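# Place the cover onto the gearbox, then release

## Task

Set the cover in place on top of the gearbox, then open the gripper and pull the arm away from it.

## Robot and tools

Robot: two arms, left_arm and right_arm, each with six revolute joints and a parallel gripper. The names are labels only; left_arm sits on the +y side of the table, which need not be the left of any picture.

Frame: one shared scene frame. Origin on the tabletop midway between the arms, +x out across the table, +z up. The state line (left_arm: ... | right_arm: ...) reports each gripper's end_effector_position in metres and its orientation as end_effector_quat_wxyz. That point lies between the finger pads, roughly 1 cm short of the fingertips. The fingers extend along the gripper's +z axis and close along its y axis. Reported hand positions can be off from reality, more so when the arm is stretched far.

Tool execute_actions takes "actions": a list holding zero or one item, plus optional "pictures" (boolean; images are included unless you pass false).
- Empty list: no command, just returns the current state.
- Motion: {"rows": [...], "steps": n}, n from 1 to 15 (default 15), each step 1/30 s. Each row drives one step; if there are fewer rows than steps, the final row is held for the rest.
- Wait: {"steps": n} without rows, n up to 300; returns once n steps have elapsed since the previous result, counting the time you spent replying.
A refused call moves nothing.

Row layout: always a single list of 14 numbers covering both arms, even if only one moves. Entries 1-7 are left_arm, 8-14 are right_arm. For each arm, in order: waist, shoulder, elbow, wrist pitch, wrist yaw, wrist roll (absolute target joint angles in radians, same convention as the Joint positions line), then gripper opening. These are targets, not offsets; to keep an arm still, repeat its current angles. Nominal joint ranges: waist -2.618 to 3.054, shoulder 0.000 to 3.142, elbow 0.000 to 3.142, wrist pitch -1.571 to 1.571, wrist yaw -1.571 to 1.571, wrist roll -2.094 to 2.094. A target beyond a range end by more than 0.036 rad, and farther out than the joint currently is, gets the call refused. True ends can differ from the nominal ones by up to 0.036 rad either way; targets past a true end are clipped there and the result may print "joint sent to its limit" (possibly referring to an earlier, still-running action). Missing that line does not prove there is room left.

Opening: a scale from -1 (closed) to +1 (fully open, about 0.094 m between pads). This is an absolute command. grip_measured in the result reports the fingers' actual opening on this same scale; away from the extremes the fingers go to where grip_measured would equal your number. Each gripper's reading may be biased by about 1 mm, constant within a scene. To hold a part, command below grip_measured: roughly 0.03 lower for a firm grip, less for a gentle one. Pad force tops out near 50-62 N (lower on some grippers, and lower on parts under about 2 mm thick); a first contact can spike harder.

Motion limits: each step, a joint's target is kept within a set distance of its measured angle (waist 0.202, shoulder 0.258, elbow 0.238, wrist pitch 0.573, wrist yaw and roll 0.522 rad), and if the targets would move the gripper more than 70 mm from where it is, all of that arm's targets are pulled back proportionally. So distant goals take several actions. Between calls the arms keep heading for the last row sent, until everything has nearly stopped (slow or blocked counts as stopped) or a step is HELD; after that only a new action makes them continue. Fingers still in motion finish moving.

Result lines: Joint positions and Joint velocities list, per arm, the six joints (rad, rad/s) followed by pad gap (m, m/s). "joint command not followed" means a clearance check altered or blocked joint targets on some steps; the rest of the row still ran. HELD marks steps where your row, fully or partly, was not delivered. MOTOR HOT appears from 75 °C on a loaded motor; OVER-TEMPERATURE FAULT means an arm was halted (at 90 °C for 10 s, that threshold then suspended 5 minutes) or, at 100 °C, went limp and fell until cooled. Holding loads for long, including while you deliberate, builds heat.

Tool zoom_image: {"camera": name, "region": [x0, y0, x1, y1]} in pixels of that camera's latest image, origin top-left, region at most 504 x 504. Cameras, each 504x504: cam_high, cam_left_wrist, cam_right_wrist, delivered in that order.

Tool finished_scene: {"scene": number of the current scene}. It ends that scene for good and reports whether the goal was met, then presents the next task. Call it only once the cover sits on the gearbox, the gripper is open and the arm has backed off; the result must persist. Replying with no tool call ends everything.

Avoid: knocking or placing anything off the table (automatic failure), dropping or letting the part slip, slamming, hard collisions or heavy pushing, and arms striking or pressing on each other (can end the scene). Expect occasional brief tugs on a held part or nudges to loose objects; recheck positions. The simulation runs on while you compose replies, so keep them short and motions smooth.

Each tool is called after ">>>" as a command line: name --argument value for each argument, lists and objects as JSON in quotes; but a table of rows of numbers goes row by row, as --pt "numbers of a row", without its own name.

## Session

>>> execute_actions --actions '[]'

Scene clock: 0.00 s of 4500.00 s.
left_arm: end_effector_position=(+0.2198, -0.0976, +0.3318) grip_measured=+1.000 end_effector_quat_wxyz=(+0.634, +0.759, +0.130, +0.069) | right_arm: end_effector_position=(+0.3560, -0.2761, +0.3015) grip_measured=+1.000 end_effector_quat_wxyz=(+0.259, +0.174, +0.940, +0.135)
Joint positions: left_arm=[-1.332  1.51   1.255  0.066  0.148  1.537  0.094] | right_arm=[-0.042  1.367  1.681 -1.355 -0.279  0.222  0.094]
Joint velocities: left_arm=[-0.002  0.002 -0.002  0.037 -0.037 -0.037  0.   ] | right_arm=[-0.002 -0.017 -0.002  0.051 -0.066  0.022  0.   ]
Motor temperatures (°C, as the motors report them): left_arm=[29 28 27 30 29 30] | right_arm=[30 29 30 27 27 30]

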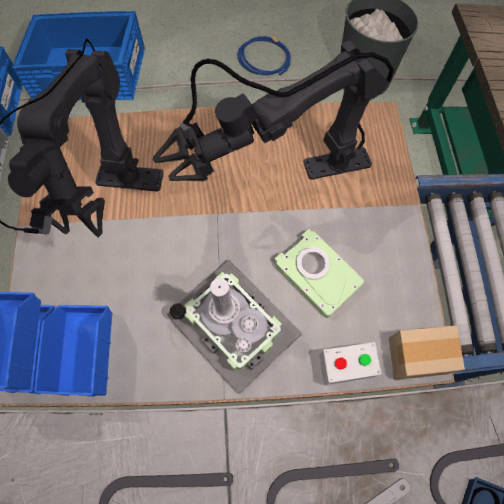

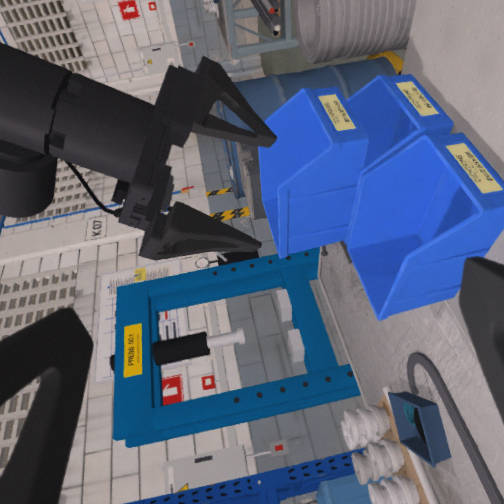

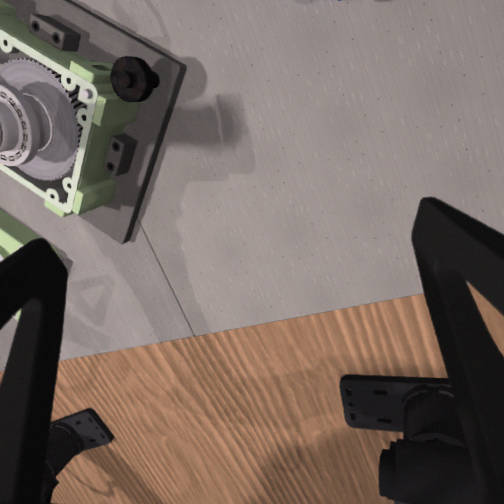

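>>> zoom_image --camera "cam_high" --region '[150, 210, 390, 410]'

>>> execute_actions --actions '[{"rows":[[-0.6,1.51,1.255,-1.0,0,0,1,-0.3,1.0,1.3,-1.355,0,0,1]],"steps":15}]' --pictures false

>>> execute_actions --actions '[{"steps":60}]'

Region (150, 210, 390, 410) of cam_high's 504x504 image, scaled by 2.100, with more detail than that image has.

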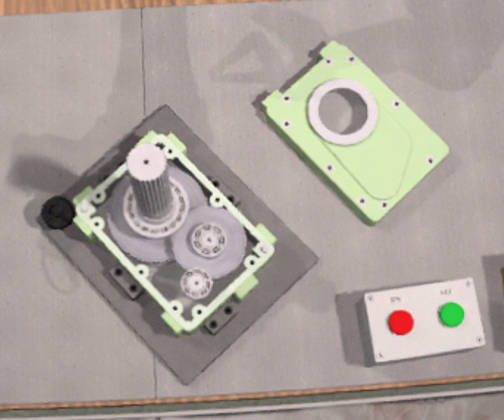

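Scene clock: 2.53 s of 4500.00 s.
left_arm: end_effector_position=(+0.3607, +0.1359, +0.1740) grip_measured=+1.000 end_effector_quat_wxyz=(+0.300, +0.590, +0.750, -0.000) | right_arm: end_effector_position=(+0.2410, -0.3523, +0.2592) grip_measured=+1.000 end_effector_quat_wxyz=(+0.252, +0.231, +0.938, -0.050)
Joint positions: left_arm=[-0.792  1.512  1.255 -0.706  0.037  0.72   0.094] | right_arm=[-0.294  0.996  1.319 -1.373 -0.017  0.016  0.094]
Joint velocities: left_arm=[ 1.448 -0.007 -0.002 -1.399 -0.154 -2.117  0.   ] | right_arm=[-0.017 -0.012  0.002 -0.022  0.007 -0.037  0.   ]
Motor temperatures (°C, as the motors report them): left_arm=[29 29 28 31 29 30] | right_arm=[30 29 31 28 27 30]
Steps of this call (steps 1 to 61: nothing new was sent; steps 62 to 76: all 15 steps of this action). Readings (joint positions):
62: left_arm=[-1.323 1.510 1.255 0.041 0.145 1.500] | right_arm=[-0.059 1.346 1.652 -1.332 -0.265 0.199]
63: left_arm=[-1.304 1.507 1.255 -0.003 0.140 1.450] | right_arm=[-0.103 1.304 1.591 -1.312 -0.234 0.170]
65: left_arm=[-1.240 1.509 1.255 -0.107 0.119 1.350] | right_arm=[-0.209 1.198 1.464 -1.312 -0.164 0.125]
69: left_arm=[-1.093 1.512 1.255 -0.328 0.079 1.144] | right_arm=[-0.294 1.015 1.320 -1.369 -0.058 0.057]
76: the state above

Scene clock: 4.53 s of 4500.00 s.
left_arm: end_effector_position=(+0.3467, +0.2369, +0.1428) grip_measured=+1.000 end_effector_quat_wxyz=(+0.162, +0.199, +0.966, -0.029) | right_arm: end_effector_position=(+0.2404, -0.3540, +0.2593) grip_measured=+1.000 end_effector_quat_wxyz=(+0.251, +0.228, +0.939, -0.057)
Joint positions: left_arm=[-0.59   1.512  1.255 -0.984 -0.006  0.007  0.094] | right_arm=[-0.294  0.996  1.319 -1.373 -0.006  0.006  0.094]
Joint velocities: left_arm=[-0.007  0.007 -0.007 -0.022 -0.022 -0.066  0.   ] | right_arm=[-0.002  0.007  0.002 -0.037  0.022 -0.051  0.   ]
Motor temperatures (°C, as the motors report them): left_arm=[29 29 28 31 29 30] | right_arm=[30 29 31 28 27 30]
Steps of this call (steps 1 to 45: the robot went on to your last target; steps 46 to 60: nothing new was sent). Readings (joint positions):
1: left_arm=[-0.738 1.512 1.255 -0.749 0.033 0.639] | right_arm=[-0.294 0.996 1.319 -1.373 -0.015 0.014]
2: left_arm=[-0.684 1.512 1.255 -0.791 0.026 0.544] | right_arm=[-0.294 0.996 1.319 -1.373 -0.013 0.013]
4: left_arm=[-0.606 1.512 1.255 -0.862 0.005 0.358] | right_arm=[-0.294 0.996 1.319 -1.373 -0.010 0.010]
8: left_arm=[-0.590 1.512 1.255 -0.941 -0.006 0.149] | right_arm=[-0.294 0.996 1.319 -1.373 -0.008 0.008]
60: the state above
All arms were judged still, so your last target was given up. Only a new action makes them travel on or press farther. Fingers that are still opening or closing keep moving.

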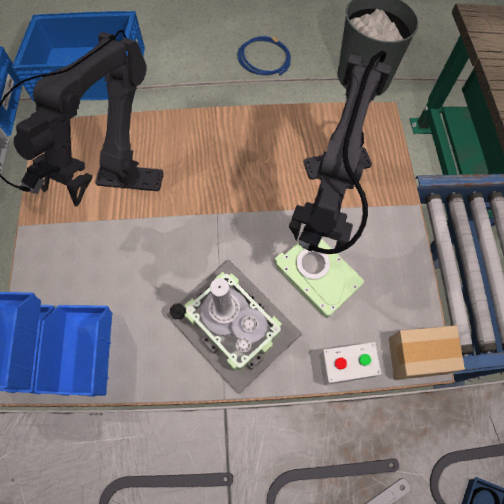

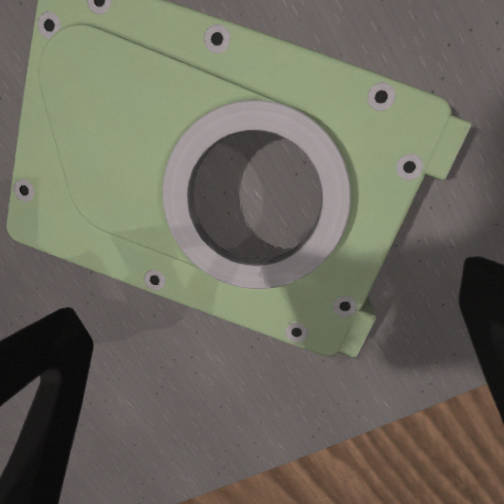

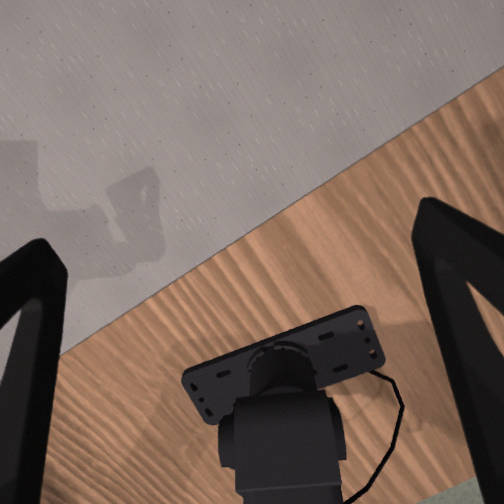

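>>> zoom_image --camera "cam_high" --region '[265, 225, 375, 325]'

>>> zoom_image --camera "cam_high" --region '[160, 255, 310, 400]'

Region (265, 225, 375, 325) of cam_high's 504x504 image, scaled by 4.582, with more detail than that image has; it fills the top 458 rows of this view, and the rest is white.

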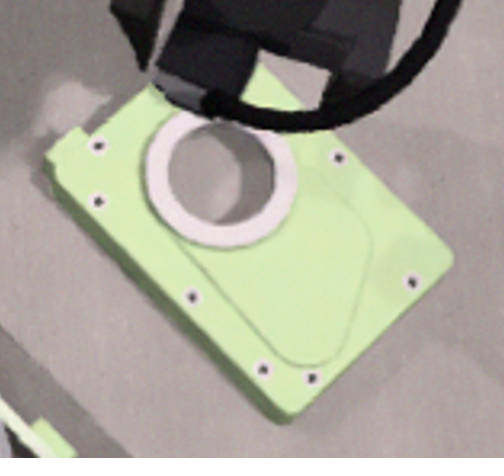

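Region (160, 255, 310, 400) of cam_high's 504x504 image, scaled by 3.360, with more detail than that image has; it fills the top 487 rows of this view, and the rest is white.

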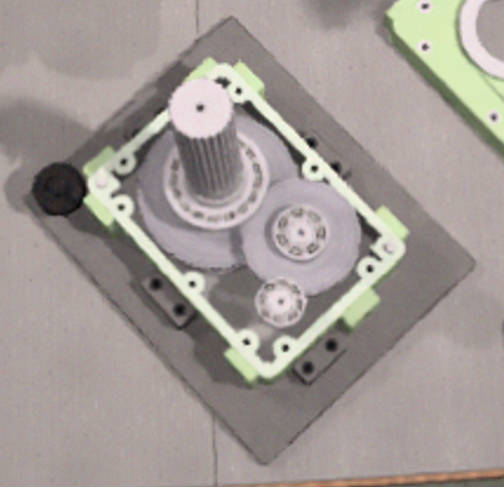

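>>> execute_actions --actions '[{"rows":[[-0.55,0.9,0.55,0.1,0,0,1,-0.3,1.0,1.3,-1.355,0,0,1]],"steps":15}]' --pictures false

>>> execute_actions --actions '[{"steps":30}]'

Scene clock: 8.37 s of 4500.00 s.
left_arm: end_effector_position=(+0.3549, +0.2446, +0.2200) grip_measured=+1.000 end_effector_quat_wxyz=(+0.573, +0.151, +0.799, -0.103) | right_arm: end_effector_position=(+0.2404, -0.3540, +0.2593) grip_measured=+1.000 end_effector_quat_wxyz=(+0.251, +0.228, +0.939, -0.057)
Joint positions: left_arm=[-0.559  0.898  0.559  0.01  -0.003  0.007  0.094] | right_arm=[-0.294  0.996  1.319 -1.373 -0.006  0.006  0.094]
Joint velocities: left_arm=[ 0.002  0.017  0.002  0.432 -0.066 -0.051  0.   ] | right_arm=[-0.042 -0.007 -0.002 -0.037 -0.022 -0.051  0.   ]
Motor temperatures (°C, as the motors report them): left_arm=[29 30 29 32 29 30] | right_arm=[30 29 31 28 27 30]
Steps of this call (steps 1 to 90: nothing new was sent; then 0.33 s passed at rest; steps 91 to 105: all 15 steps of this action). Readings (joint positions):
91: left_arm=[-0.587 1.480 1.209 -0.902 -0.004 0.007] | right_arm=[-0.294 0.996 1.319 -1.373 -0.006 0.006]
92: left_arm=[-0.580 1.416 1.120 -0.770 -0.003 0.007] | right_arm=[-0.294 0.996 1.319 -1.373 -0.006 0.006]
94: left_arm=[-0.563 1.253 0.945 -0.562 -0.003 0.007] | right_arm=[-0.294 0.996 1.319 -1.373 -0.006 0.006]
98: left_arm=[-0.559 0.930 0.642 -0.189 -0.003 0.007] | right_arm=[-0.294 0.996 1.319 -1.373 -0.006 0.006]
105: the state above

Scene clock: 9.37 s of 4500.00 s.
left_arm: end_effector_position=(+0.3594, +0.2429, +0.2355) grip_measured=+1.000 end_effector_quat_wxyz=(+0.598, +0.147, +0.780, -0.108) | right_arm: end_effector_position=(+0.2404, -0.3540, +0.2593) grip_measured=+1.000 end_effector_quat_wxyz=(+0.251, +0.228, +0.939, -0.057)
Joint positions: left_arm=[-0.559  0.898  0.559  0.075 -0.003  0.007  0.094] | right_arm=[-0.294  0.996  1.319 -1.373 -0.006  0.006  0.094]
Joint velocities: left_arm=[-0.007  0.032  0.007 -0.022 -0.022 -0.007  0.   ] | right_arm=[ 0.007  0.002 -0.012  0.007  0.022 -0.007  0.   ]
Motor temperatures (°C, as the motors report them): left_arm=[29 30 29 32 29 30] | right_arm=[30 29 31 28 27 30]
Steps of this call (steps 1 to 30: the robot went on to your last target). Readings (joint positions):
1: left_arm=[-0.559 0.898 0.559 0.025 -0.003 0.007] | right_arm=[-0.294 0.996 1.319 -1.373 -0.006 0.006]
2: left_arm=[-0.559 0.898 0.559 0.038 -0.003 0.007] | right_arm=[-0.294 0.996 1.319 -1.373 -0.006 0.006]
4: left_arm=[-0.559 0.898 0.559 0.053 -0.003 0.007] | right_arm=[-0.294 0.996 1.319 -1.373 -0.006 0.006]
8: left_arm=[-0.559 0.898 0.559 0.068 -0.003 0.007] | right_arm=[-0.294 0.996 1.319 -1.373 -0.006 0.006]
30: the state above
All arms were judged still, so your last target was given up. Only a new action makes them travel on or press farther. Fingers that are still opening or closing keep moving.

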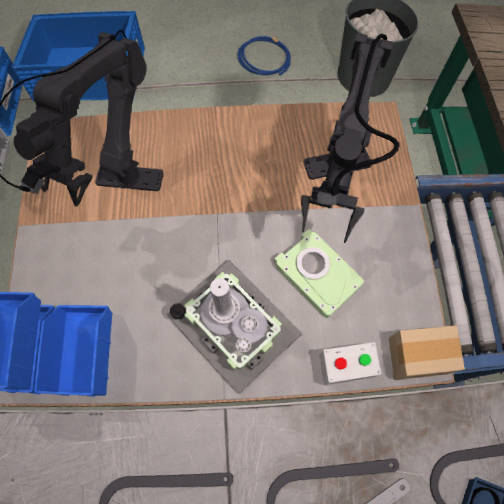

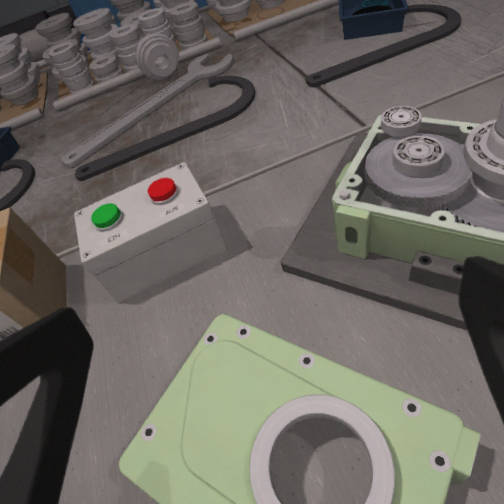

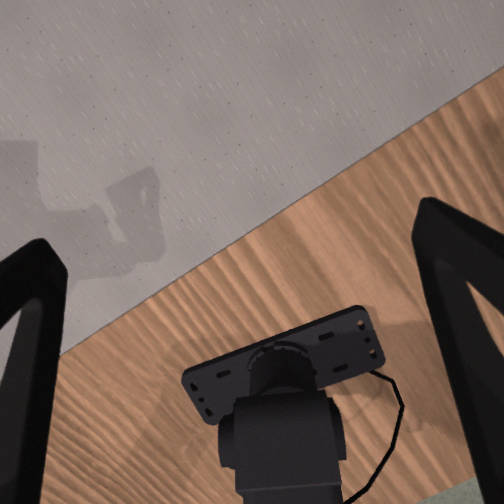

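>>> execute_actions --actions '[{"rows":[[-0.57,1.5,1.4,-0.9,0,0,1,-0.3,1.0,1.3,-1.355,0,0,1]],"steps":15}]' --pictures false

>>> execute_actions --actions '[{"rows":[[-0.57,1.963,1.868,-1.476,0,0,1,-0.3,1.0,1.3,-1.355,0,0,1]],"steps":15}]' --pictures false

>>> execute_actions --actions '[{"steps":20}]'

Scene clock: 13.90 s of 4500.00 s.
left_arm: end_effector_position=(+0.4093, +0.2236, +0.2076) grip_measured=+1.000 end_effector_quat_wxyz=(+0.302, +0.177, +0.935, -0.054) | right_arm: end_effector_position=(+0.2404, -0.3540, +0.2593) grip_measured=+1.000 end_effector_quat_wxyz=(+0.251, +0.228, +0.939, -0.057)
Joint positions: left_arm=[-0.559  1.511  1.378 -0.815 -0.003  0.007  0.094] | right_arm=[-0.294  0.996  1.319 -1.373 -0.006  0.005  0.094]
Joint velocities: left_arm=[ 0.017 -0.295  0.149 -0.315 -0.037 -0.051  0.   ] | right_arm=[-0.007  0.002  0.002 -0.037 -0.095 -0.022  0.   ]
Motor temperatures (°C, as the motors report them): left_arm=[29 30 30 33 29 30] | right_arm=[30 29 31 29 27 30]
Steps of this call (steps 1 to 90: nothing new was sent; then 1.03 s passed at rest; steps 91 to 105: all 15 steps of this action). Readings (joint positions):
91: left_arm=[-0.559 0.926 0.598 -0.003 -0.003 0.007] | right_arm=[-0.294 0.996 1.319 -1.373 -0.006 0.006]
92: left_arm=[-0.559 0.998 0.678 -0.118 -0.003 0.007] | right_arm=[-0.294 0.996 1.319 -1.373 -0.006 0.005]
94: left_arm=[-0.559 1.177 0.847 -0.317 -0.003 0.007] | right_arm=[-0.294 0.996 1.319 -1.373 -0.006 0.005]
98: left_arm=[-0.559 1.496 1.157 -0.652 -0.003 0.007] | right_arm=[-0.294 0.996 1.319 -1.373 -0.006 0.005]
105: the state above

Scene clock: 14.40 s of 4500.00 s.
left_arm: end_effector_position=(+0.3856, +0.2327, +0.1298) grip_measured=+1.000 end_effector_quat_wxyz=(-0.011, +0.186, +0.982, +0.004) | right_arm: end_effector_position=(+0.2404, -0.3540, +0.2593) grip_measured=+1.000 end_effector_quat_wxyz=(+0.251, +0.228, +0.939, -0.057)
Joint positions: left_arm=[-0.559  1.996  1.832 -1.429 -0.003  0.007  0.094] | right_arm=[-0.294  0.996  1.319 -1.373 -0.006  0.005  0.094]
Joint velocities: left_arm=[-0.012 -0.178  0.002 -0.256  0.007 -0.022  0.   ] | right_arm=[ 0.007 -0.002 -0.007 -0.007  0.037  0.066  0.   ]
Motor temperatures (°C, as the motors report them): left_arm=[29 30 30 33 29 30] | right_arm=[30 29 31 29 27 30]
Steps of this call (steps 1 to 15: all 15 steps of this action). Readings (joint positions):
1: left_arm=[-0.559 1.535 1.429 -0.903 -0.003 0.007] | right_arm=[-0.294 0.996 1.319 -1.373 -0.006 0.005]
2: left_arm=[-0.559 1.594 1.521 -1.027 -0.003 0.007] | right_arm=[-0.294 0.996 1.319 -1.373 -0.006 0.005]
4: left_arm=[-0.559 1.745 1.696 -1.190 -0.003 0.007] | right_arm=[-0.294 0.996 1.319 -1.373 -0.006 0.005]
8: left_arm=[-0.559 1.967 1.832 -1.302 -0.003 0.007] | right_arm=[-0.294 0.996 1.319 -1.373 -0.006 0.005]
15: the state above

Scene clock: 15.07 s of 4500.00 s.
left_arm: end_effector_position=(+0.3787, +0.2354, +0.1357) grip_measured=+1.000 end_effector_quat_wxyz=(-0.017, +0.186, +0.982, +0.005) | right_arm: end_effector_position=(+0.2404, -0.3540, +0.2593) grip_measured=+1.000 end_effector_quat_wxyz=(+0.251, +0.228, +0.939, -0.057)
Joint positions: left_arm=[-0.559  1.98   1.832 -1.458 -0.003  0.007  0.094] | right_arm=[-0.294  0.996  1.319 -1.373 -0.006  0.005  0.094]
Joint velocities: left_arm=[-0.017 -0.012  0.002 -0.066  0.051 -0.007  0.   ] | right_arm=[-0.002 -0.007  0.007 -0.066  0.037 -0.081  0.   ]
Motor temperatures (°C, as the motors report them): left_arm=[29 30 30 33 29 30] | right_arm=[30 29 31 29 27 30]
Steps of this call (steps 1 to 20: the robot went on to your last target). Readings (joint positions):
1: left_arm=[-0.559 1.990 1.832 -1.436 -0.003 0.007] | right_arm=[-0.294 0.996 1.319 -1.373 -0.006 0.005]
2: left_arm=[-0.559 1.985 1.832 -1.442 -0.003 0.007] | right_arm=[-0.294 0.996 1.319 -1.373 -0.006 0.005]
4: left_arm=[-0.559 1.981 1.832 -1.450 -0.003 0.007] | right_arm=[-0.294 0.996 1.319 -1.373 -0.006 0.005]
8: left_arm=[-0.559 1.980 1.832 -1.455 -0.003 0.007] | right_arm=[-0.294 0.996 1.319 -1.373 -0.006 0.005]
20: the state above

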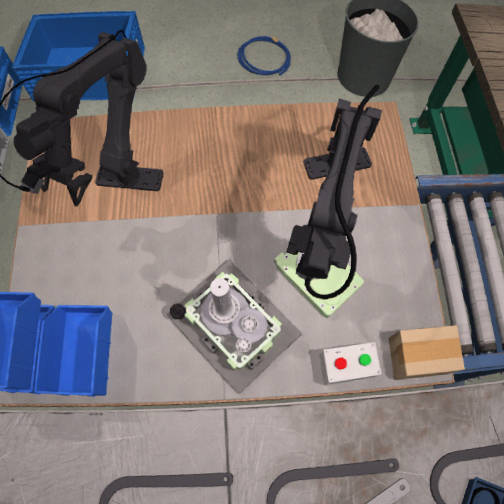

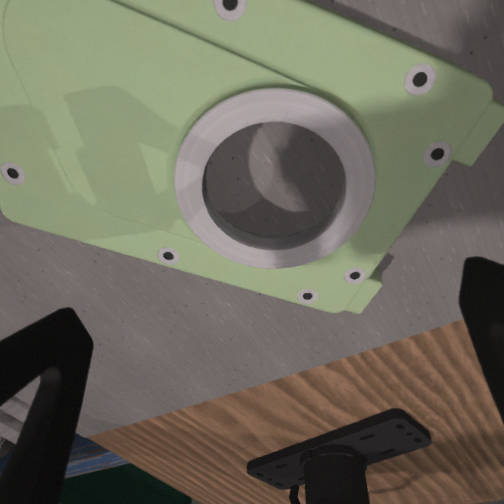

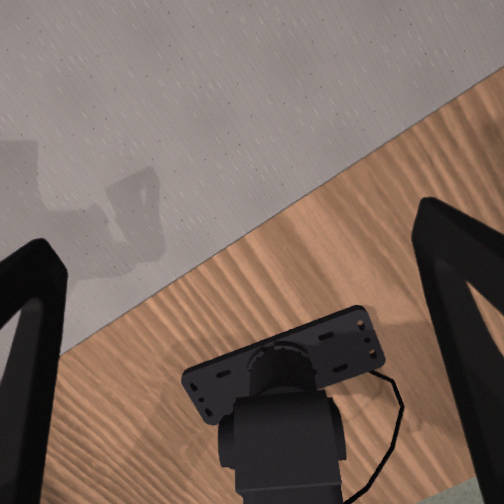

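>>> execute_actions --actions '[{"rows":[[-0.7,1.4,1.2,-0.5,0,0,1,-0.3,1.0,1.3,-1.355,0,0,1]],"steps":15}]' --pictures false

>>> execute_actions --actions '[{"rows":[[-0.87,0.9,0.2,0.75,0,0,1,-0.3,1.0,1.3,-1.355,0,0,1]],"steps":15}]' --pictures false

>>> execute_actions --actions '[{"steps":30}]'

Scene clock: 18.77 s of 4500.00 s.
left_arm: end_effector_position=(+0.3917, +0.1625, +0.2321) grip_measured=+1.000 end_effector_quat_wxyz=(+0.395, +0.238, +0.881, -0.106) | right_arm: end_effector_position=(+0.2404, -0.3540, +0.2593) grip_measured=+1.000 end_effector_quat_wxyz=(+0.251, +0.228, +0.939, -0.057)
Joint positions: left_arm=[-0.71   1.392  1.227 -0.562  0.005  0.005  0.094] | right_arm=[-0.294  0.996  1.319 -1.373 -0.006  0.005  0.094]
Joint velocities: left_arm=[ 0.007  0.051 -0.066  0.271 -0.022 -0.007  0.   ] | right_arm=[-0.002 -0.017  0.007 -0.022  0.007 -0.051  0.   ]
Motor temperatures (°C, as the motors report them): left_arm=[29 32 31 33 29 30] | right_arm=[30 29 31 29 27 30]
Steps of this call (steps 1 to 15: the robot went on to your last target; steps 16 to 90: nothing new was sent; then 0.20 s passed at rest; steps 91 to 105: all 15 steps of this action). Readings (joint positions):
91: left_arm=[-0.569 1.949 1.785 -1.388 -0.009 0.006] | right_arm=[-0.294 0.996 1.319 -1.373 -0.006 0.005]
92: left_arm=[-0.589 1.893 1.697 -1.271 -0.014 0.005] | right_arm=[-0.294 0.996 1.319 -1.373 -0.006 0.005]
94: left_arm=[-0.655 1.755 1.525 -1.061 -0.012 0.005] | right_arm=[-0.294 0.996 1.319 -1.373 -0.006 0.005]
98: left_arm=[-0.714 1.456 1.249 -0.753 0.005 0.005] | right_arm=[-0.294 0.996 1.319 -1.373 -0.006 0.005]
105: the state above

Scene clock: 19.27 s of 4500.00 s.
left_arm: end_effector_position=(+0.2954, +0.1592, +0.2038) grip_measured=+1.000 end_effector_quat_wxyz=(+0.648, +0.243, +0.686, -0.227) | right_arm: end_effector_position=(+0.2404, -0.3540, +0.2593) grip_measured=+1.000 end_effector_quat_wxyz=(+0.251, +0.228, +0.939, -0.057)
Joint positions: left_arm=[-0.864  0.898  0.221  0.619  0.004  0.004  0.094] | right_arm=[-0.294  0.996  1.319 -1.373 -0.006  0.005  0.094]
Joint velocities: left_arm=[-0.012  0.291 -1.038 -0.037 -0.081 -0.037  0.   ] | right_arm=[ 0.007 -0.002 -0.002  0.007 -0.037  0.037  0.   ]
Motor temperatures (°C, as the motors report them): left_arm=[29 32 31 33 29 30] | right_arm=[30 29 31 29 27 30]
Steps of this call (steps 1 to 15: all 15 steps of this action). Readings (joint positions):
1: left_arm=[-0.723 1.372 1.191 -0.490 -0.004 0.004] | right_arm=[-0.294 0.996 1.319 -1.373 -0.006 0.005]
2: left_arm=[-0.750 1.329 1.123 -0.397 -0.010 0.004] | right_arm=[-0.294 0.996 1.319 -1.373 -0.006 0.005]
4: left_arm=[-0.819 1.210 0.983 -0.234 -0.006 0.004] | right_arm=[-0.294 0.996 1.319 -1.373 -0.006 0.005]
8: left_arm=[-0.864 0.938 0.681 0.175 0.004 0.004] | right_arm=[-0.294 0.996 1.319 -1.373 -0.006 0.005]
15: the state above

Scene clock: 20.27 s of 4500.00 s.
left_arm: end_effector_position=(+0.2933, +0.1610, +0.2074) grip_measured=+1.000 end_effector_quat_wxyz=(+0.666, +0.237, +0.668, -0.233) | right_arm: end_effector_position=(+0.2404, -0.3540, +0.2593) grip_measured=+1.000 end_effector_quat_wxyz=(+0.251, +0.228, +0.939, -0.057)
Joint positions: left_arm=[-0.864  0.912  0.181  0.726  0.004  0.004  0.094] | right_arm=[-0.294  0.996  1.319 -1.373 -0.006  0.005  0.094]
Joint velocities: left_arm=[ 0.002 -0.007 -0.007 -0.037  0.037  0.007  0.   ] | right_arm=[-0.002 -0.002 -0.007  0.022 -0.081 -0.007  0.   ]
Motor temperatures (°C, as the motors report them): left_arm=[29 32 31 33 29 30] | right_arm=[30 29 31 29 27 30]
Steps of this call (steps 1 to 30: the robot went on to your last target). Readings (joint positions):
1: left_arm=[-0.864 0.906 0.195 0.619 0.004 0.004] | right_arm=[-0.294 0.996 1.319 -1.373 -0.006 0.005]
2: left_arm=[-0.864 0.911 0.183 0.619 0.004 0.004] | right_arm=[-0.294 0.996 1.319 -1.373 -0.006 0.005]
4: left_arm=[-0.864 0.912 0.181 0.639 0.004 0.004] | right_arm=[-0.294 0.996 1.319 -1.373 -0.006 0.005]
8: left_arm=[-0.864 0.912 0.181 0.697 0.004 0.004] | right_arm=[-0.294 0.996 1.319 -1.373 -0.006 0.005]
30: the state above
All arms were judged still, so your last target was given up. Only a new action makes them travel on or press farther. Fingers that are still opening or closing keep moving.

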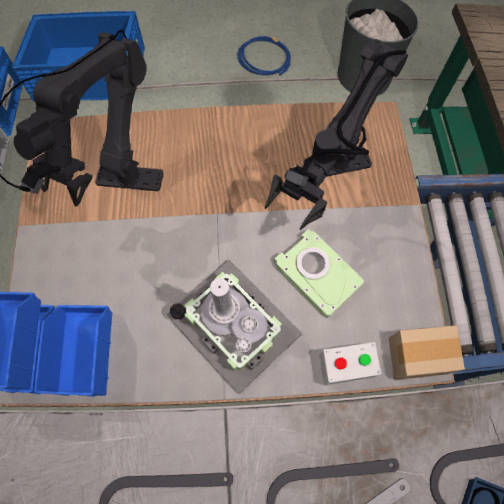

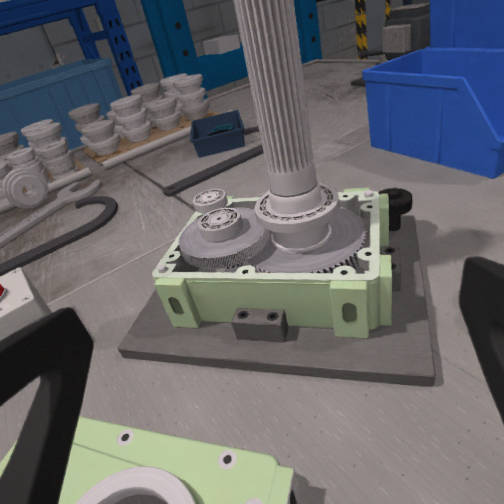

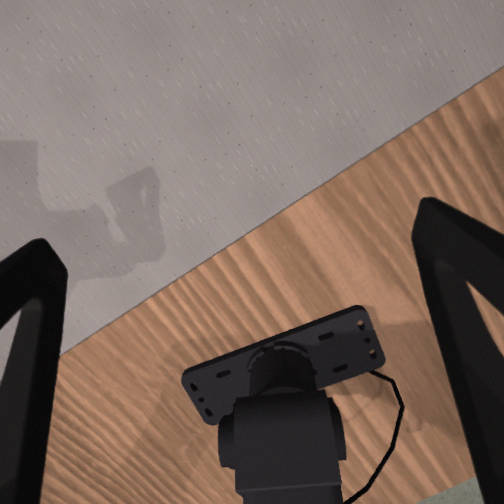

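>>> execute_actions --actions '[{"rows":[[-0.87,0.9,0.2,1.15,0,0,1,-0.3,1.0,1.3,-1.355,0,0,1]],"steps":15}]' --pictures false

>>> execute_actions --actions '[{"steps":15}]'

Scene clock: 22.70 s of 4500.00 s.
left_arm: end_effector_position=(+0.2793, +0.1721, +0.3005) grip_measured=+1.000 end_effector_quat_wxyz=(+0.782, +0.188, +0.528, -0.273) | right_arm: end_effector_position=(+0.2404, -0.3540, +0.2593) grip_measured=+1.000 end_effector_quat_wxyz=(+0.251, +0.228, +0.939, -0.057)
Joint positions: left_arm=[-0.864  0.914  0.179  1.117  0.004  0.004  0.094] | right_arm=[-0.294  0.996  1.319 -1.373 -0.006  0.005  0.094]
Joint velocities: left_arm=[-0.017 -0.002 -0.012  0.051 -0.007 -0.022  0.   ] | right_arm=[-0.012 -0.017 -0.002  0.051  0.022  0.066  0.   ]
Motor temperatures (°C, as the motors report them): left_arm=[29 31 31 34 29 30] | right_arm=[30 29 31 29 27 30]
Steps of this call (steps 1 to 58: nothing new was sent; steps 59 to 73: all 15 steps of this action). Readings (joint positions):
59: left_arm=[-0.864 0.913 0.180 0.757 0.004 0.004] | right_arm=[-0.294 0.996 1.319 -1.373 -0.006 0.005]
60: left_arm=[-0.864 0.914 0.179 0.807 0.004 0.004] | right_arm=[-0.294 0.996 1.319 -1.373 -0.006 0.005]
62: left_arm=[-0.864 0.914 0.179 0.928 0.004 0.004] | right_arm=[-0.294 0.996 1.319 -1.373 -0.006 0.005]
66: left_arm=[-0.864 0.914 0.179 1.060 0.004 0.004] | right_arm=[-0.294 0.996 1.319 -1.373 -0.006 0.005]
73: the state above

Scene clock: 23.20 s of 4500.00 s.
left_arm: end_effector_position=(+0.2786, +0.1727, +0.3028) grip_measured=+1.000 end_effector_quat_wxyz=(+0.785, +0.186, +0.524, -0.274) | right_arm: end_effector_position=(+0.2404, -0.3540, +0.2593) grip_measured=+1.000 end_effector_quat_wxyz=(+0.251, +0.228, +0.939, -0.057)
Joint positions: left_arm=[-0.864  0.914  0.179  1.127  0.004  0.004  0.094] | right_arm=[-0.294  0.996  1.319 -1.373 -0.006  0.005  0.094]
Joint velocities: left_arm=[ 0.012 -0.027 -0.017 -0.022  0.051 -0.081  0.   ] | right_arm=[-0.017  0.002  0.017  0.051 -0.037 -0.022  0.   ]
Motor temperatures (°C, as the motors report them): left_arm=[29 31 31 34 29 30] | right_arm=[30 29 31 29 27 30]
Steps of this call (steps 1 to 15: the robot went on to your last target). Readings (joint positions):
1: left_arm=[-0.864 0.914 0.179 1.119 0.004 0.004] | right_arm=[-0.294 0.996 1.319 -1.373 -0.006 0.005]
2: left_arm=[-0.864 0.914 0.179 1.121 0.004 0.004] | right_arm=[-0.294 0.996 1.319 -1.373 -0.006 0.005]
4: left_arm=[-0.864 0.914 0.179 1.124 0.004 0.004] | right_arm=[-0.294 0.996 1.319 -1.373 -0.006 0.005]
8: left_arm=[-0.864 0.914 0.179 1.126 0.004 0.004] | right_arm=[-0.294 0.996 1.319 -1.373 -0.006 0.005]
15: the state above
All arms were judged still, so your last target was given up. Only a new action makes them travel on or press farther. Fingers that are still opening or closing keep moving.

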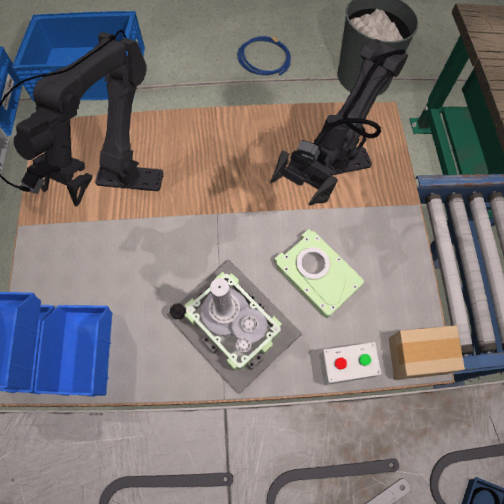

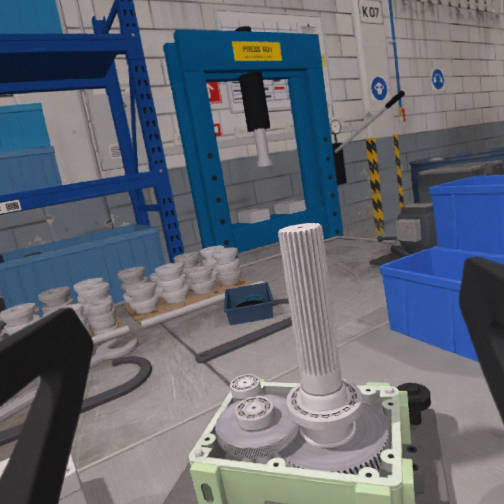

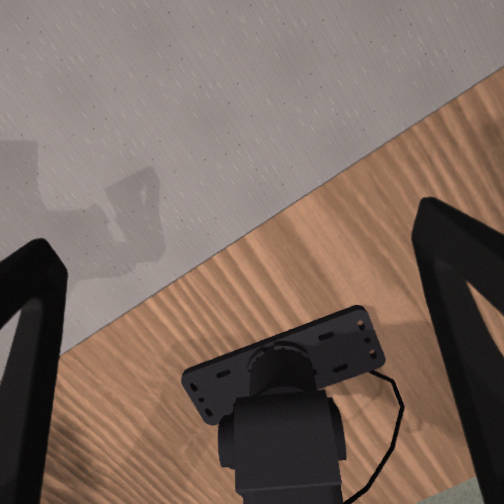

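>>> execute_actions --actions '[{"rows":[[-0.314,1.1,0.33,0.85,0.579,0.204,1,-0.3,1.0,1.3,-1.355,0,0,1]],"steps":15}]' --pictures false

>>> execute_actions --actions '[{"rows":[[-0.314,1.48,0.33,0.83,0.579,0.204,1,-0.3,1.0,1.3,-1.355,0,0,1]],"steps":15}]' --pictures false

>>> execute_actions --actions '[{"steps":20}]'

Scene clock: 27.50 s of 4500.00 s.
left_arm: end_effector_position=(+0.3585, +0.2315, +0.2372) grip_measured=+1.000 end_effector_quat_wxyz=(+0.711, +0.300, +0.615, -0.162) | right_arm: end_effector_position=(+0.2404, -0.3540, +0.2593) grip_measured=+1.000 end_effector_quat_wxyz=(+0.251, +0.228, +0.939, -0.057)
Joint positions: left_arm=[-0.32   1.106  0.307  0.871  0.546  0.192  0.094] | right_arm=[-0.294  0.996  1.319 -1.373 -0.006  0.005  0.094]
Joint velocities: left_arm=[-0.022 -0.002 -0.017 -0.11   0.095  0.051  0.   ] | right_arm=[-0.022 -0.002 -0.007  0.051 -0.022 -0.037  0.   ]
Motor temperatures (°C, as the motors report them): left_arm=[29 31 32 35 29 30] | right_arm=[30 29 31 29 27 30]
Steps of this call (steps 1 to 90: nothing new was sent; then 0.80 s passed at rest; steps 91 to 105: all 15 steps of this action). Readings (joint positions):
91: left_arm=[-0.826 0.933 0.195 1.109 0.087 0.032] | right_arm=[-0.294 0.996 1.319 -1.373 -0.006 0.005]
92: left_arm=[-0.758 0.983 0.237 1.071 0.190 0.066] | right_arm=[-0.294 0.996 1.319 -1.373 -0.006 0.005]
94: left_arm=[-0.618 1.072 0.299 0.999 0.334 0.115] | right_arm=[-0.294 0.996 1.319 -1.373 -0.006 0.005]
98: left_arm=[-0.360 1.106 0.307 0.899 0.464 0.165] | right_arm=[-0.294 0.996 1.319 -1.373 -0.006 0.005]
105: the state above

Scene clock: 28.00 s of 4500.00 s.
left_arm: end_effector_position=(+0.3790, +0.2258, +0.1019) grip_measured=+1.000 end_effector_quat_wxyz=(+0.554, +0.286, +0.753, -0.211) | right_arm: end_effector_position=(+0.2404, -0.3540, +0.2593) grip_measured=+1.000 end_effector_quat_wxyz=(+0.251, +0.228, +0.939, -0.057)
Joint positions: left_arm=[-0.32   1.501  0.329  0.813  0.565  0.198  0.094] | right_arm=[-0.294  0.996  1.319 -1.373 -0.006  0.005  0.094]
Joint velocities: left_arm=[-0.032  0.017 -0.007 -0.007 -0.037  0.022  0.   ] | right_arm=[-0.022 -0.012  0.007 -0.007  0.007  0.022  0.   ]
Motor temperatures (°C, as the motors report them): left_arm=[29 31 32 35 29 30] | right_arm=[30 29 31 29 27 30]
Steps of this call (steps 1 to 15: all 15 steps of this action). Readings (joint positions):
1: left_arm=[-0.320 1.135 0.309 0.886 0.555 0.194] | right_arm=[-0.294 0.996 1.319 -1.373 -0.006 0.005]
2: left_arm=[-0.320 1.202 0.320 0.907 0.562 0.196] | right_arm=[-0.294 0.996 1.319 -1.373 -0.006 0.005]
4: left_arm=[-0.320 1.358 0.329 0.903 0.562 0.197] | right_arm=[-0.294 0.996 1.319 -1.373 -0.006 0.005]
8: left_arm=[-0.320 1.504 0.329 0.815 0.562 0.197] | right_arm=[-0.294 0.996 1.319 -1.373 -0.006 0.005]
15: the state above

Scene clock: 28.67 s of 4500.00 s.
left_arm: end_effector_position=(+0.3790, +0.2258, +0.1019) grip_measured=+1.000 end_effector_quat_wxyz=(+0.554, +0.286, +0.753, -0.211) | right_arm: end_effector_position=(+0.2404, -0.3540, +0.2593) grip_measured=+1.000 end_effector_quat_wxyz=(+0.251, +0.228, +0.939, -0.057)
Joint positions: left_arm=[-0.32   1.501  0.329  0.813  0.566  0.198  0.094] | right_arm=[-0.294  0.996  1.319 -1.373 -0.006  0.005  0.094]
Joint velocities: left_arm=[-0.002 -0.027 -0.022  0.037  0.007 -0.022  0.   ] | right_arm=[ 0.007 -0.012 -0.012  0.037 -0.007  0.051  0.   ]
Motor temperatures (°C, as the motors report them): left_arm=[29 31 32 35 29 30] | right_arm=[30 29 31 29 27 30]
Steps of this call (steps 1 to 15: the robot went on to your last target; steps 16 to 20: nothing new was sent). Readings (joint positions):
1: left_arm=[-0.320 1.501 0.329 0.813 0.565 0.198] | right_arm=[-0.294 0.996 1.319 -1.373 -0.006 0.005]
2: left_arm=[-0.320 1.501 0.329 0.813 0.565 0.198] | right_arm=[-0.294 0.996 1.319 -1.373 -0.006 0.005]
4: left_arm=[-0.320 1.501 0.329 0.813 0.566 0.198] | right_arm=[-0.294 0.996 1.319 -1.373 -0.006 0.005]
8: left_arm=[-0.320 1.501 0.329 0.813 0.566 0.198] | right_arm=[-0.294 0.996 1.319 -1.373 -0.006 0.005]
20: the state above
All arms were judged still, so your last target was given up. Only a new action makes them travel on or press farther. Fingers that are still opening or closing keep moving.

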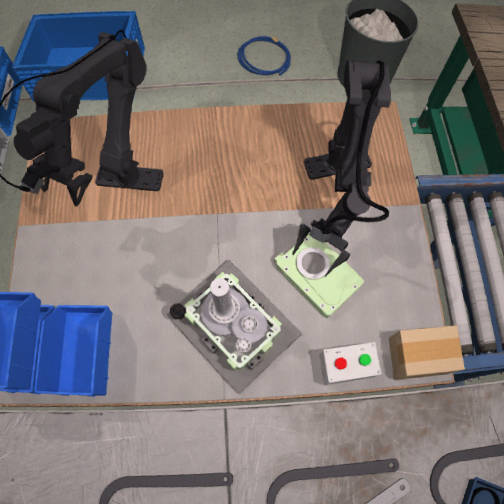

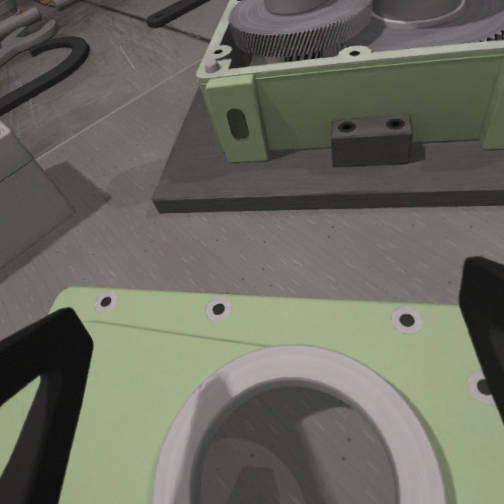

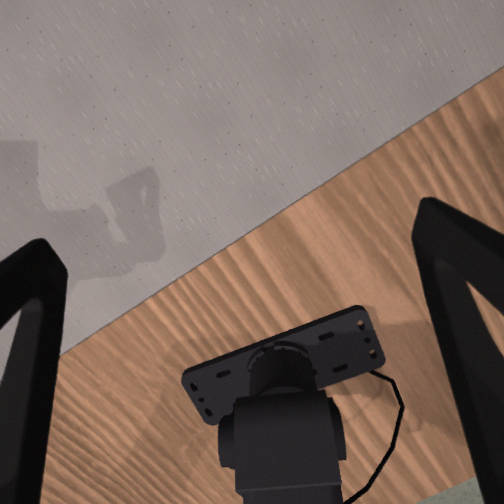

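>>> execute_actions --actions '[{"rows":[[-0.305,1.55,0.30,0.92,0.59,0.204,1,-0.3,1.0,1.3,-1.355,0,0,1],[-0.305,1.55,0.30,0.92,0.59,0.204,1,-0.3,1.0,1.3,-1.355,0,0,1],[-0.305,1.55,0.30,0.92,0.59,0.204,1,-0.3,1.0,1.3,-1.355,0,0,1],[-0.295,1.64,0.265,1.05,0.6,0.204,1,-0.3,1.0,1.3,-1.355,0,0,1],[-0.295,1.64,0.265,1.05,0.6,0.204,1,-0.3,1.0,1.3,-1.355,0,0,1],[-0.295,1.64,0.265,1.05,0.6,0.204,1,-0.3,1.0,1.3,-1.355,0,0,1],[-0.29,1.728,0.23,1.172,0.6,0.21,1,-0.3,1.0,1.3,-1.355,0,0,1]],"steps":15}]' --pictures false

>>> execute_actions --actions '[{"steps":20}]'

Scene clock: 31.03 s of 4500.00 s.
left_arm: end_effector_position=(+0.3704, +0.2318, +0.0628) grip_measured=+1.000 end_effector_quat_wxyz=(+0.555, +0.285, +0.753, -0.211) | right_arm: end_effector_position=(+0.2404, -0.3540, +0.2593) grip_measured=+1.000 end_effector_quat_wxyz=(+0.251, +0.228, +0.939, -0.057)
Joint positions: left_arm=[-0.299  1.728  0.246  1.119  0.584  0.205  0.094] | right_arm=[-0.294  0.996  1.319 -1.373 -0.006  0.005  0.094]
Joint velocities: left_arm=[ 0.007  0.002 -0.002  0.286  0.007 -0.007  0.   ] | right_arm=[-0.012  0.002 -0.012 -0.051  0.007 -0.007  0.   ]
Motor temperatures (°C, as the motors report them): left_arm=[29 31 32 36 29 30] | right_arm=[30 29 31 29 27 30]
Steps of this call (steps 1 to 56: nothing new was sent; steps 57 to 71: all 15 steps of this action). Readings (joint positions):
57: left_arm=[-0.320 1.507 0.327 0.826 0.568 0.198] | right_arm=[-0.294 0.996 1.319 -1.373 -0.006 0.005]
58: left_arm=[-0.319 1.518 0.325 0.846 0.571 0.198] | right_arm=[-0.294 0.996 1.319 -1.373 -0.006 0.005]
60: left_arm=[-0.315 1.548 0.317 0.890 0.575 0.198] | right_arm=[-0.294 0.996 1.319 -1.373 -0.006 0.005]
64: left_arm=[-0.303 1.669 0.273 1.025 0.582 0.200] | right_arm=[-0.294 0.996 1.319 -1.373 -0.006 0.005]
71: the state above

Scene clock: 31.70 s of 4500.00 s.
left_arm: end_effector_position=(+0.3724, +0.2311, +0.0695) grip_measured=+1.000 end_effector_quat_wxyz=(+0.567, +0.288, +0.743, -0.209) | right_arm: end_effector_position=(+0.2404, -0.3540, +0.2593) grip_measured=+1.000 end_effector_quat_wxyz=(+0.251, +0.228, +0.939, -0.057)
Joint positions: left_arm=[-0.299  1.728  0.246  1.15   0.588  0.205  0.094] | right_arm=[-0.294  0.996  1.319 -1.373 -0.006  0.005  0.094]
Joint velocities: left_arm=[ 0.012 -0.017 -0.002 -0.037  0.081  0.022  0.   ] | right_arm=[-0.007  0.002 -0.017 -0.037 -0.037 -0.007  0.   ]
Motor temperatures (°C, as the motors report them): left_arm=[29 31 31 36 29 30] | right_arm=[30 29 31 29 27 30]
Steps of this call (steps 1 to 20: the robot went on to your last target). Readings (joint positions):
1: left_arm=[-0.299 1.728 0.246 1.126 0.585 0.205] | right_arm=[-0.294 0.996 1.319 -1.373 -0.006 0.005]
2: left_arm=[-0.299 1.728 0.246 1.132 0.585 0.205] | right_arm=[-0.294 0.996 1.319 -1.373 -0.006 0.005]
4: left_arm=[-0.299 1.728 0.246 1.139 0.586 0.205] | right_arm=[-0.294 0.996 1.319 -1.373 -0.006 0.005]
8: left_arm=[-0.299 1.728 0.246 1.147 0.587 0.205] | right_arm=[-0.294 0.996 1.319 -1.373 -0.006 0.005]
20: the state above

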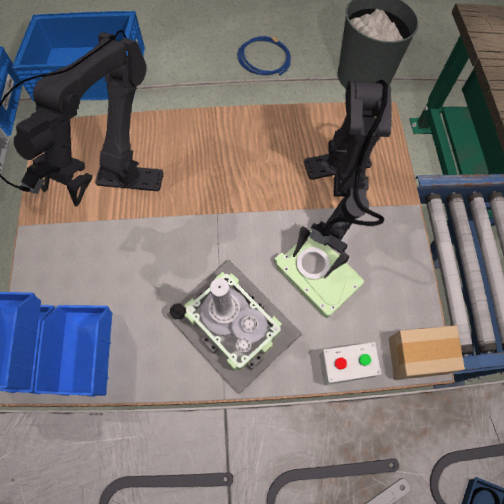

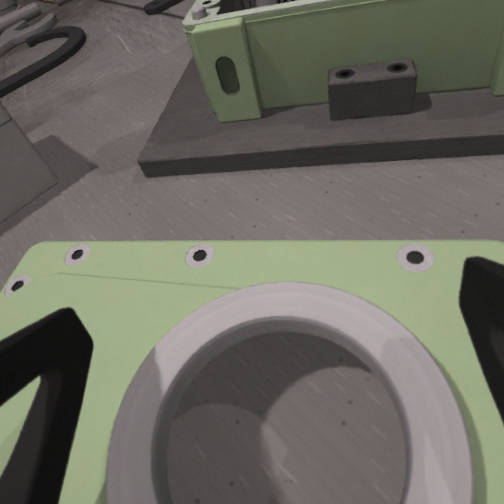

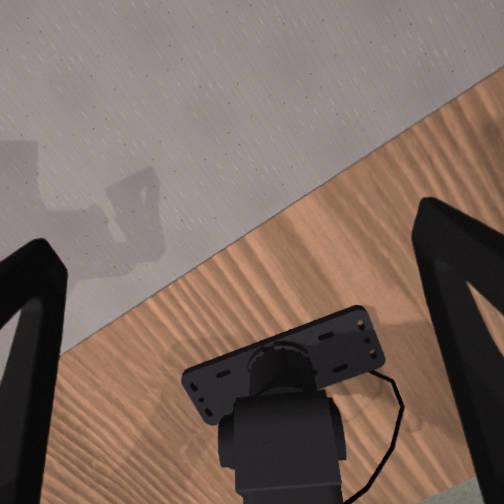

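>>> execute_actions --actions '[{"rows":[[-0.278,1.76,0.205,1.23,0.61,0.215,1,-0.3,1.0,1.3,-1.355,0,0,1],[-0.278,1.76,0.205,1.23,0.61,0.215,1,-0.3,1.0,1.3,-1.355,0,0,1],[-0.278,1.76,0.205,1.23,0.61,0.215,1,-0.3,1.0,1.3,-1.355,0,0,1],[-0.266,1.80,0.178,1.268,0.622,0.22,1,-0.3,1.0,1.3,-1.355,0,0,1]],"steps":15}]' --pictures false

>>> execute_actions --actions '[{"steps":15}]'

Scene clock: 33.50 s of 4500.00 s.
left_arm: end_effector_position=(+0.3618, +0.2371, +0.0555) grip_measured=+1.000 end_effector_quat_wxyz=(+0.561, +0.286, +0.748, -0.209) | right_arm: end_effector_position=(+0.2404, -0.3540, +0.2593) grip_measured=+1.000 end_effector_quat_wxyz=(+0.251, +0.228, +0.939, -0.057)
Joint positions: left_arm=[-0.277  1.791  0.199  1.241  0.605  0.215  0.094] | right_arm=[-0.294  0.996  1.319 -1.373 -0.006  0.005  0.094]
Joint velocities: left_arm=[-0.007  0.002  0.007  0.066 -0.051 -0.022  0.   ] | right_arm=[-0.007 -0.002  0.007 -0.095 -0.095  0.022  0.   ]
Motor temperatures (°C, as the motors report them): left_arm=[29 31 31 36 29 30] | right_arm=[30 29 31 30 27 30]
Steps of this call (steps 1 to 15: the robot went on to your last target; steps 16 to 39: nothing new was sent; steps 40 to 54: all 15 steps of this action). Readings (joint positions):
40: left_arm=[-0.298 1.731 0.243 1.160 0.589 0.206] | right_arm=[-0.294 0.996 1.319 -1.373 -0.006 0.005]
41: left_arm=[-0.295 1.736 0.238 1.174 0.591 0.206] | right_arm=[-0.294 0.996 1.319 -1.373 -0.006 0.005]
43: left_arm=[-0.288 1.752 0.226 1.196 0.595 0.208] | right_arm=[-0.294 0.996 1.319 -1.373 -0.006 0.005]
47: left_arm=[-0.277 1.790 0.199 1.230 0.602 0.215] | right_arm=[-0.294 0.996 1.319 -1.373 -0.006 0.005]
54: the state above

Scene clock: 34.00 s of 4500.00 s.
left_arm: end_effector_position=(+0.3619, +0.2369, +0.0562) grip_measured=+1.000 end_effector_quat_wxyz=(+0.563, +0.287, +0.747, -0.209) | right_arm: end_effector_position=(+0.2404, -0.3540, +0.2593) grip_measured=+1.000 end_effector_quat_wxyz=(+0.251, +0.228, +0.939, -0.057)
Joint positions: left_arm=[-0.277  1.791  0.199  1.245  0.606  0.215  0.094] | right_arm=[-0.294  0.996  1.319 -1.373 -0.006  0.005  0.094]
Joint velocities: left_arm=[-0.012  0.007 -0.022 -0.037 -0.037  0.022  0.   ] | right_arm=[-0.022  0.017  0.002 -0.007  0.007  0.007  0.   ]
Motor temperatures (°C, as the motors report them): left_arm=[29 31 31 36 29 30] | right_arm=[30 29 31 30 27 30]
Steps of this call (steps 1 to 15: the robot went on to your last target). Readings (joint positions):
1: left_arm=[-0.277 1.791 0.199 1.242 0.606 0.215] | right_arm=[-0.294 0.996 1.319 -1.373 -0.006 0.005]
2: left_arm=[-0.277 1.791 0.199 1.243 0.606 0.215] | right_arm=[-0.294 0.996 1.319 -1.373 -0.006 0.005]
4: left_arm=[-0.277 1.791 0.199 1.243 0.606 0.215] | right_arm=[-0.294 0.996 1.319 -1.373 -0.006 0.005]
8: left_arm=[-0.277 1.791 0.199 1.244 0.606 0.215] | right_arm=[-0.294 0.996 1.319 -1.373 -0.006 0.005]
15: the state above
All arms were judged still, so your last target was given up. Only a new action makes them travel on or press farther. Fingers that are still opening or closing keep moving.

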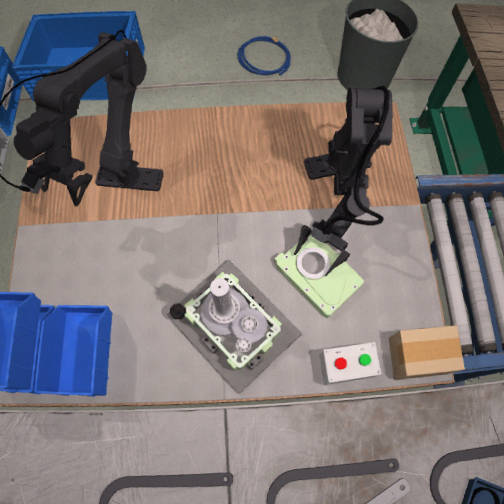

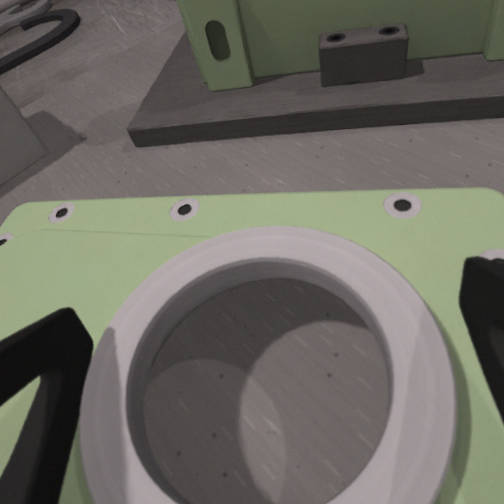

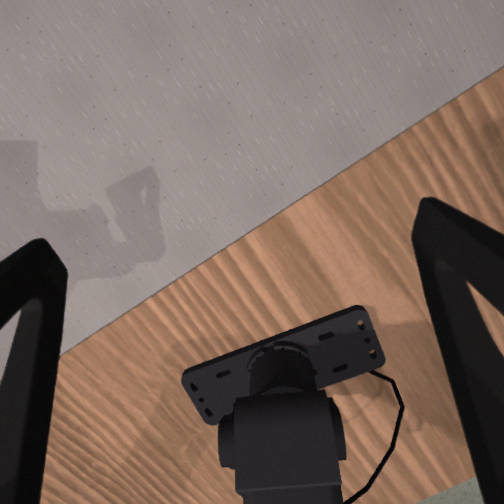

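>>> zoom_image --camera "cam_high" --region '[270, 210, 370, 300]'

Region (270, 210, 370, 300) of cam_high's 504x504 image, scaled by 5.040, with more detail than that image has; it fills the top 454 rows of this view, and the rest is white.

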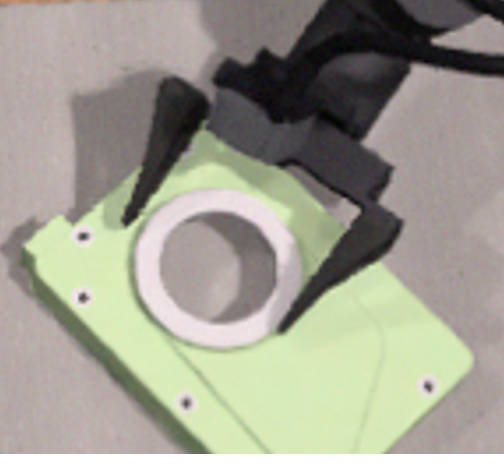

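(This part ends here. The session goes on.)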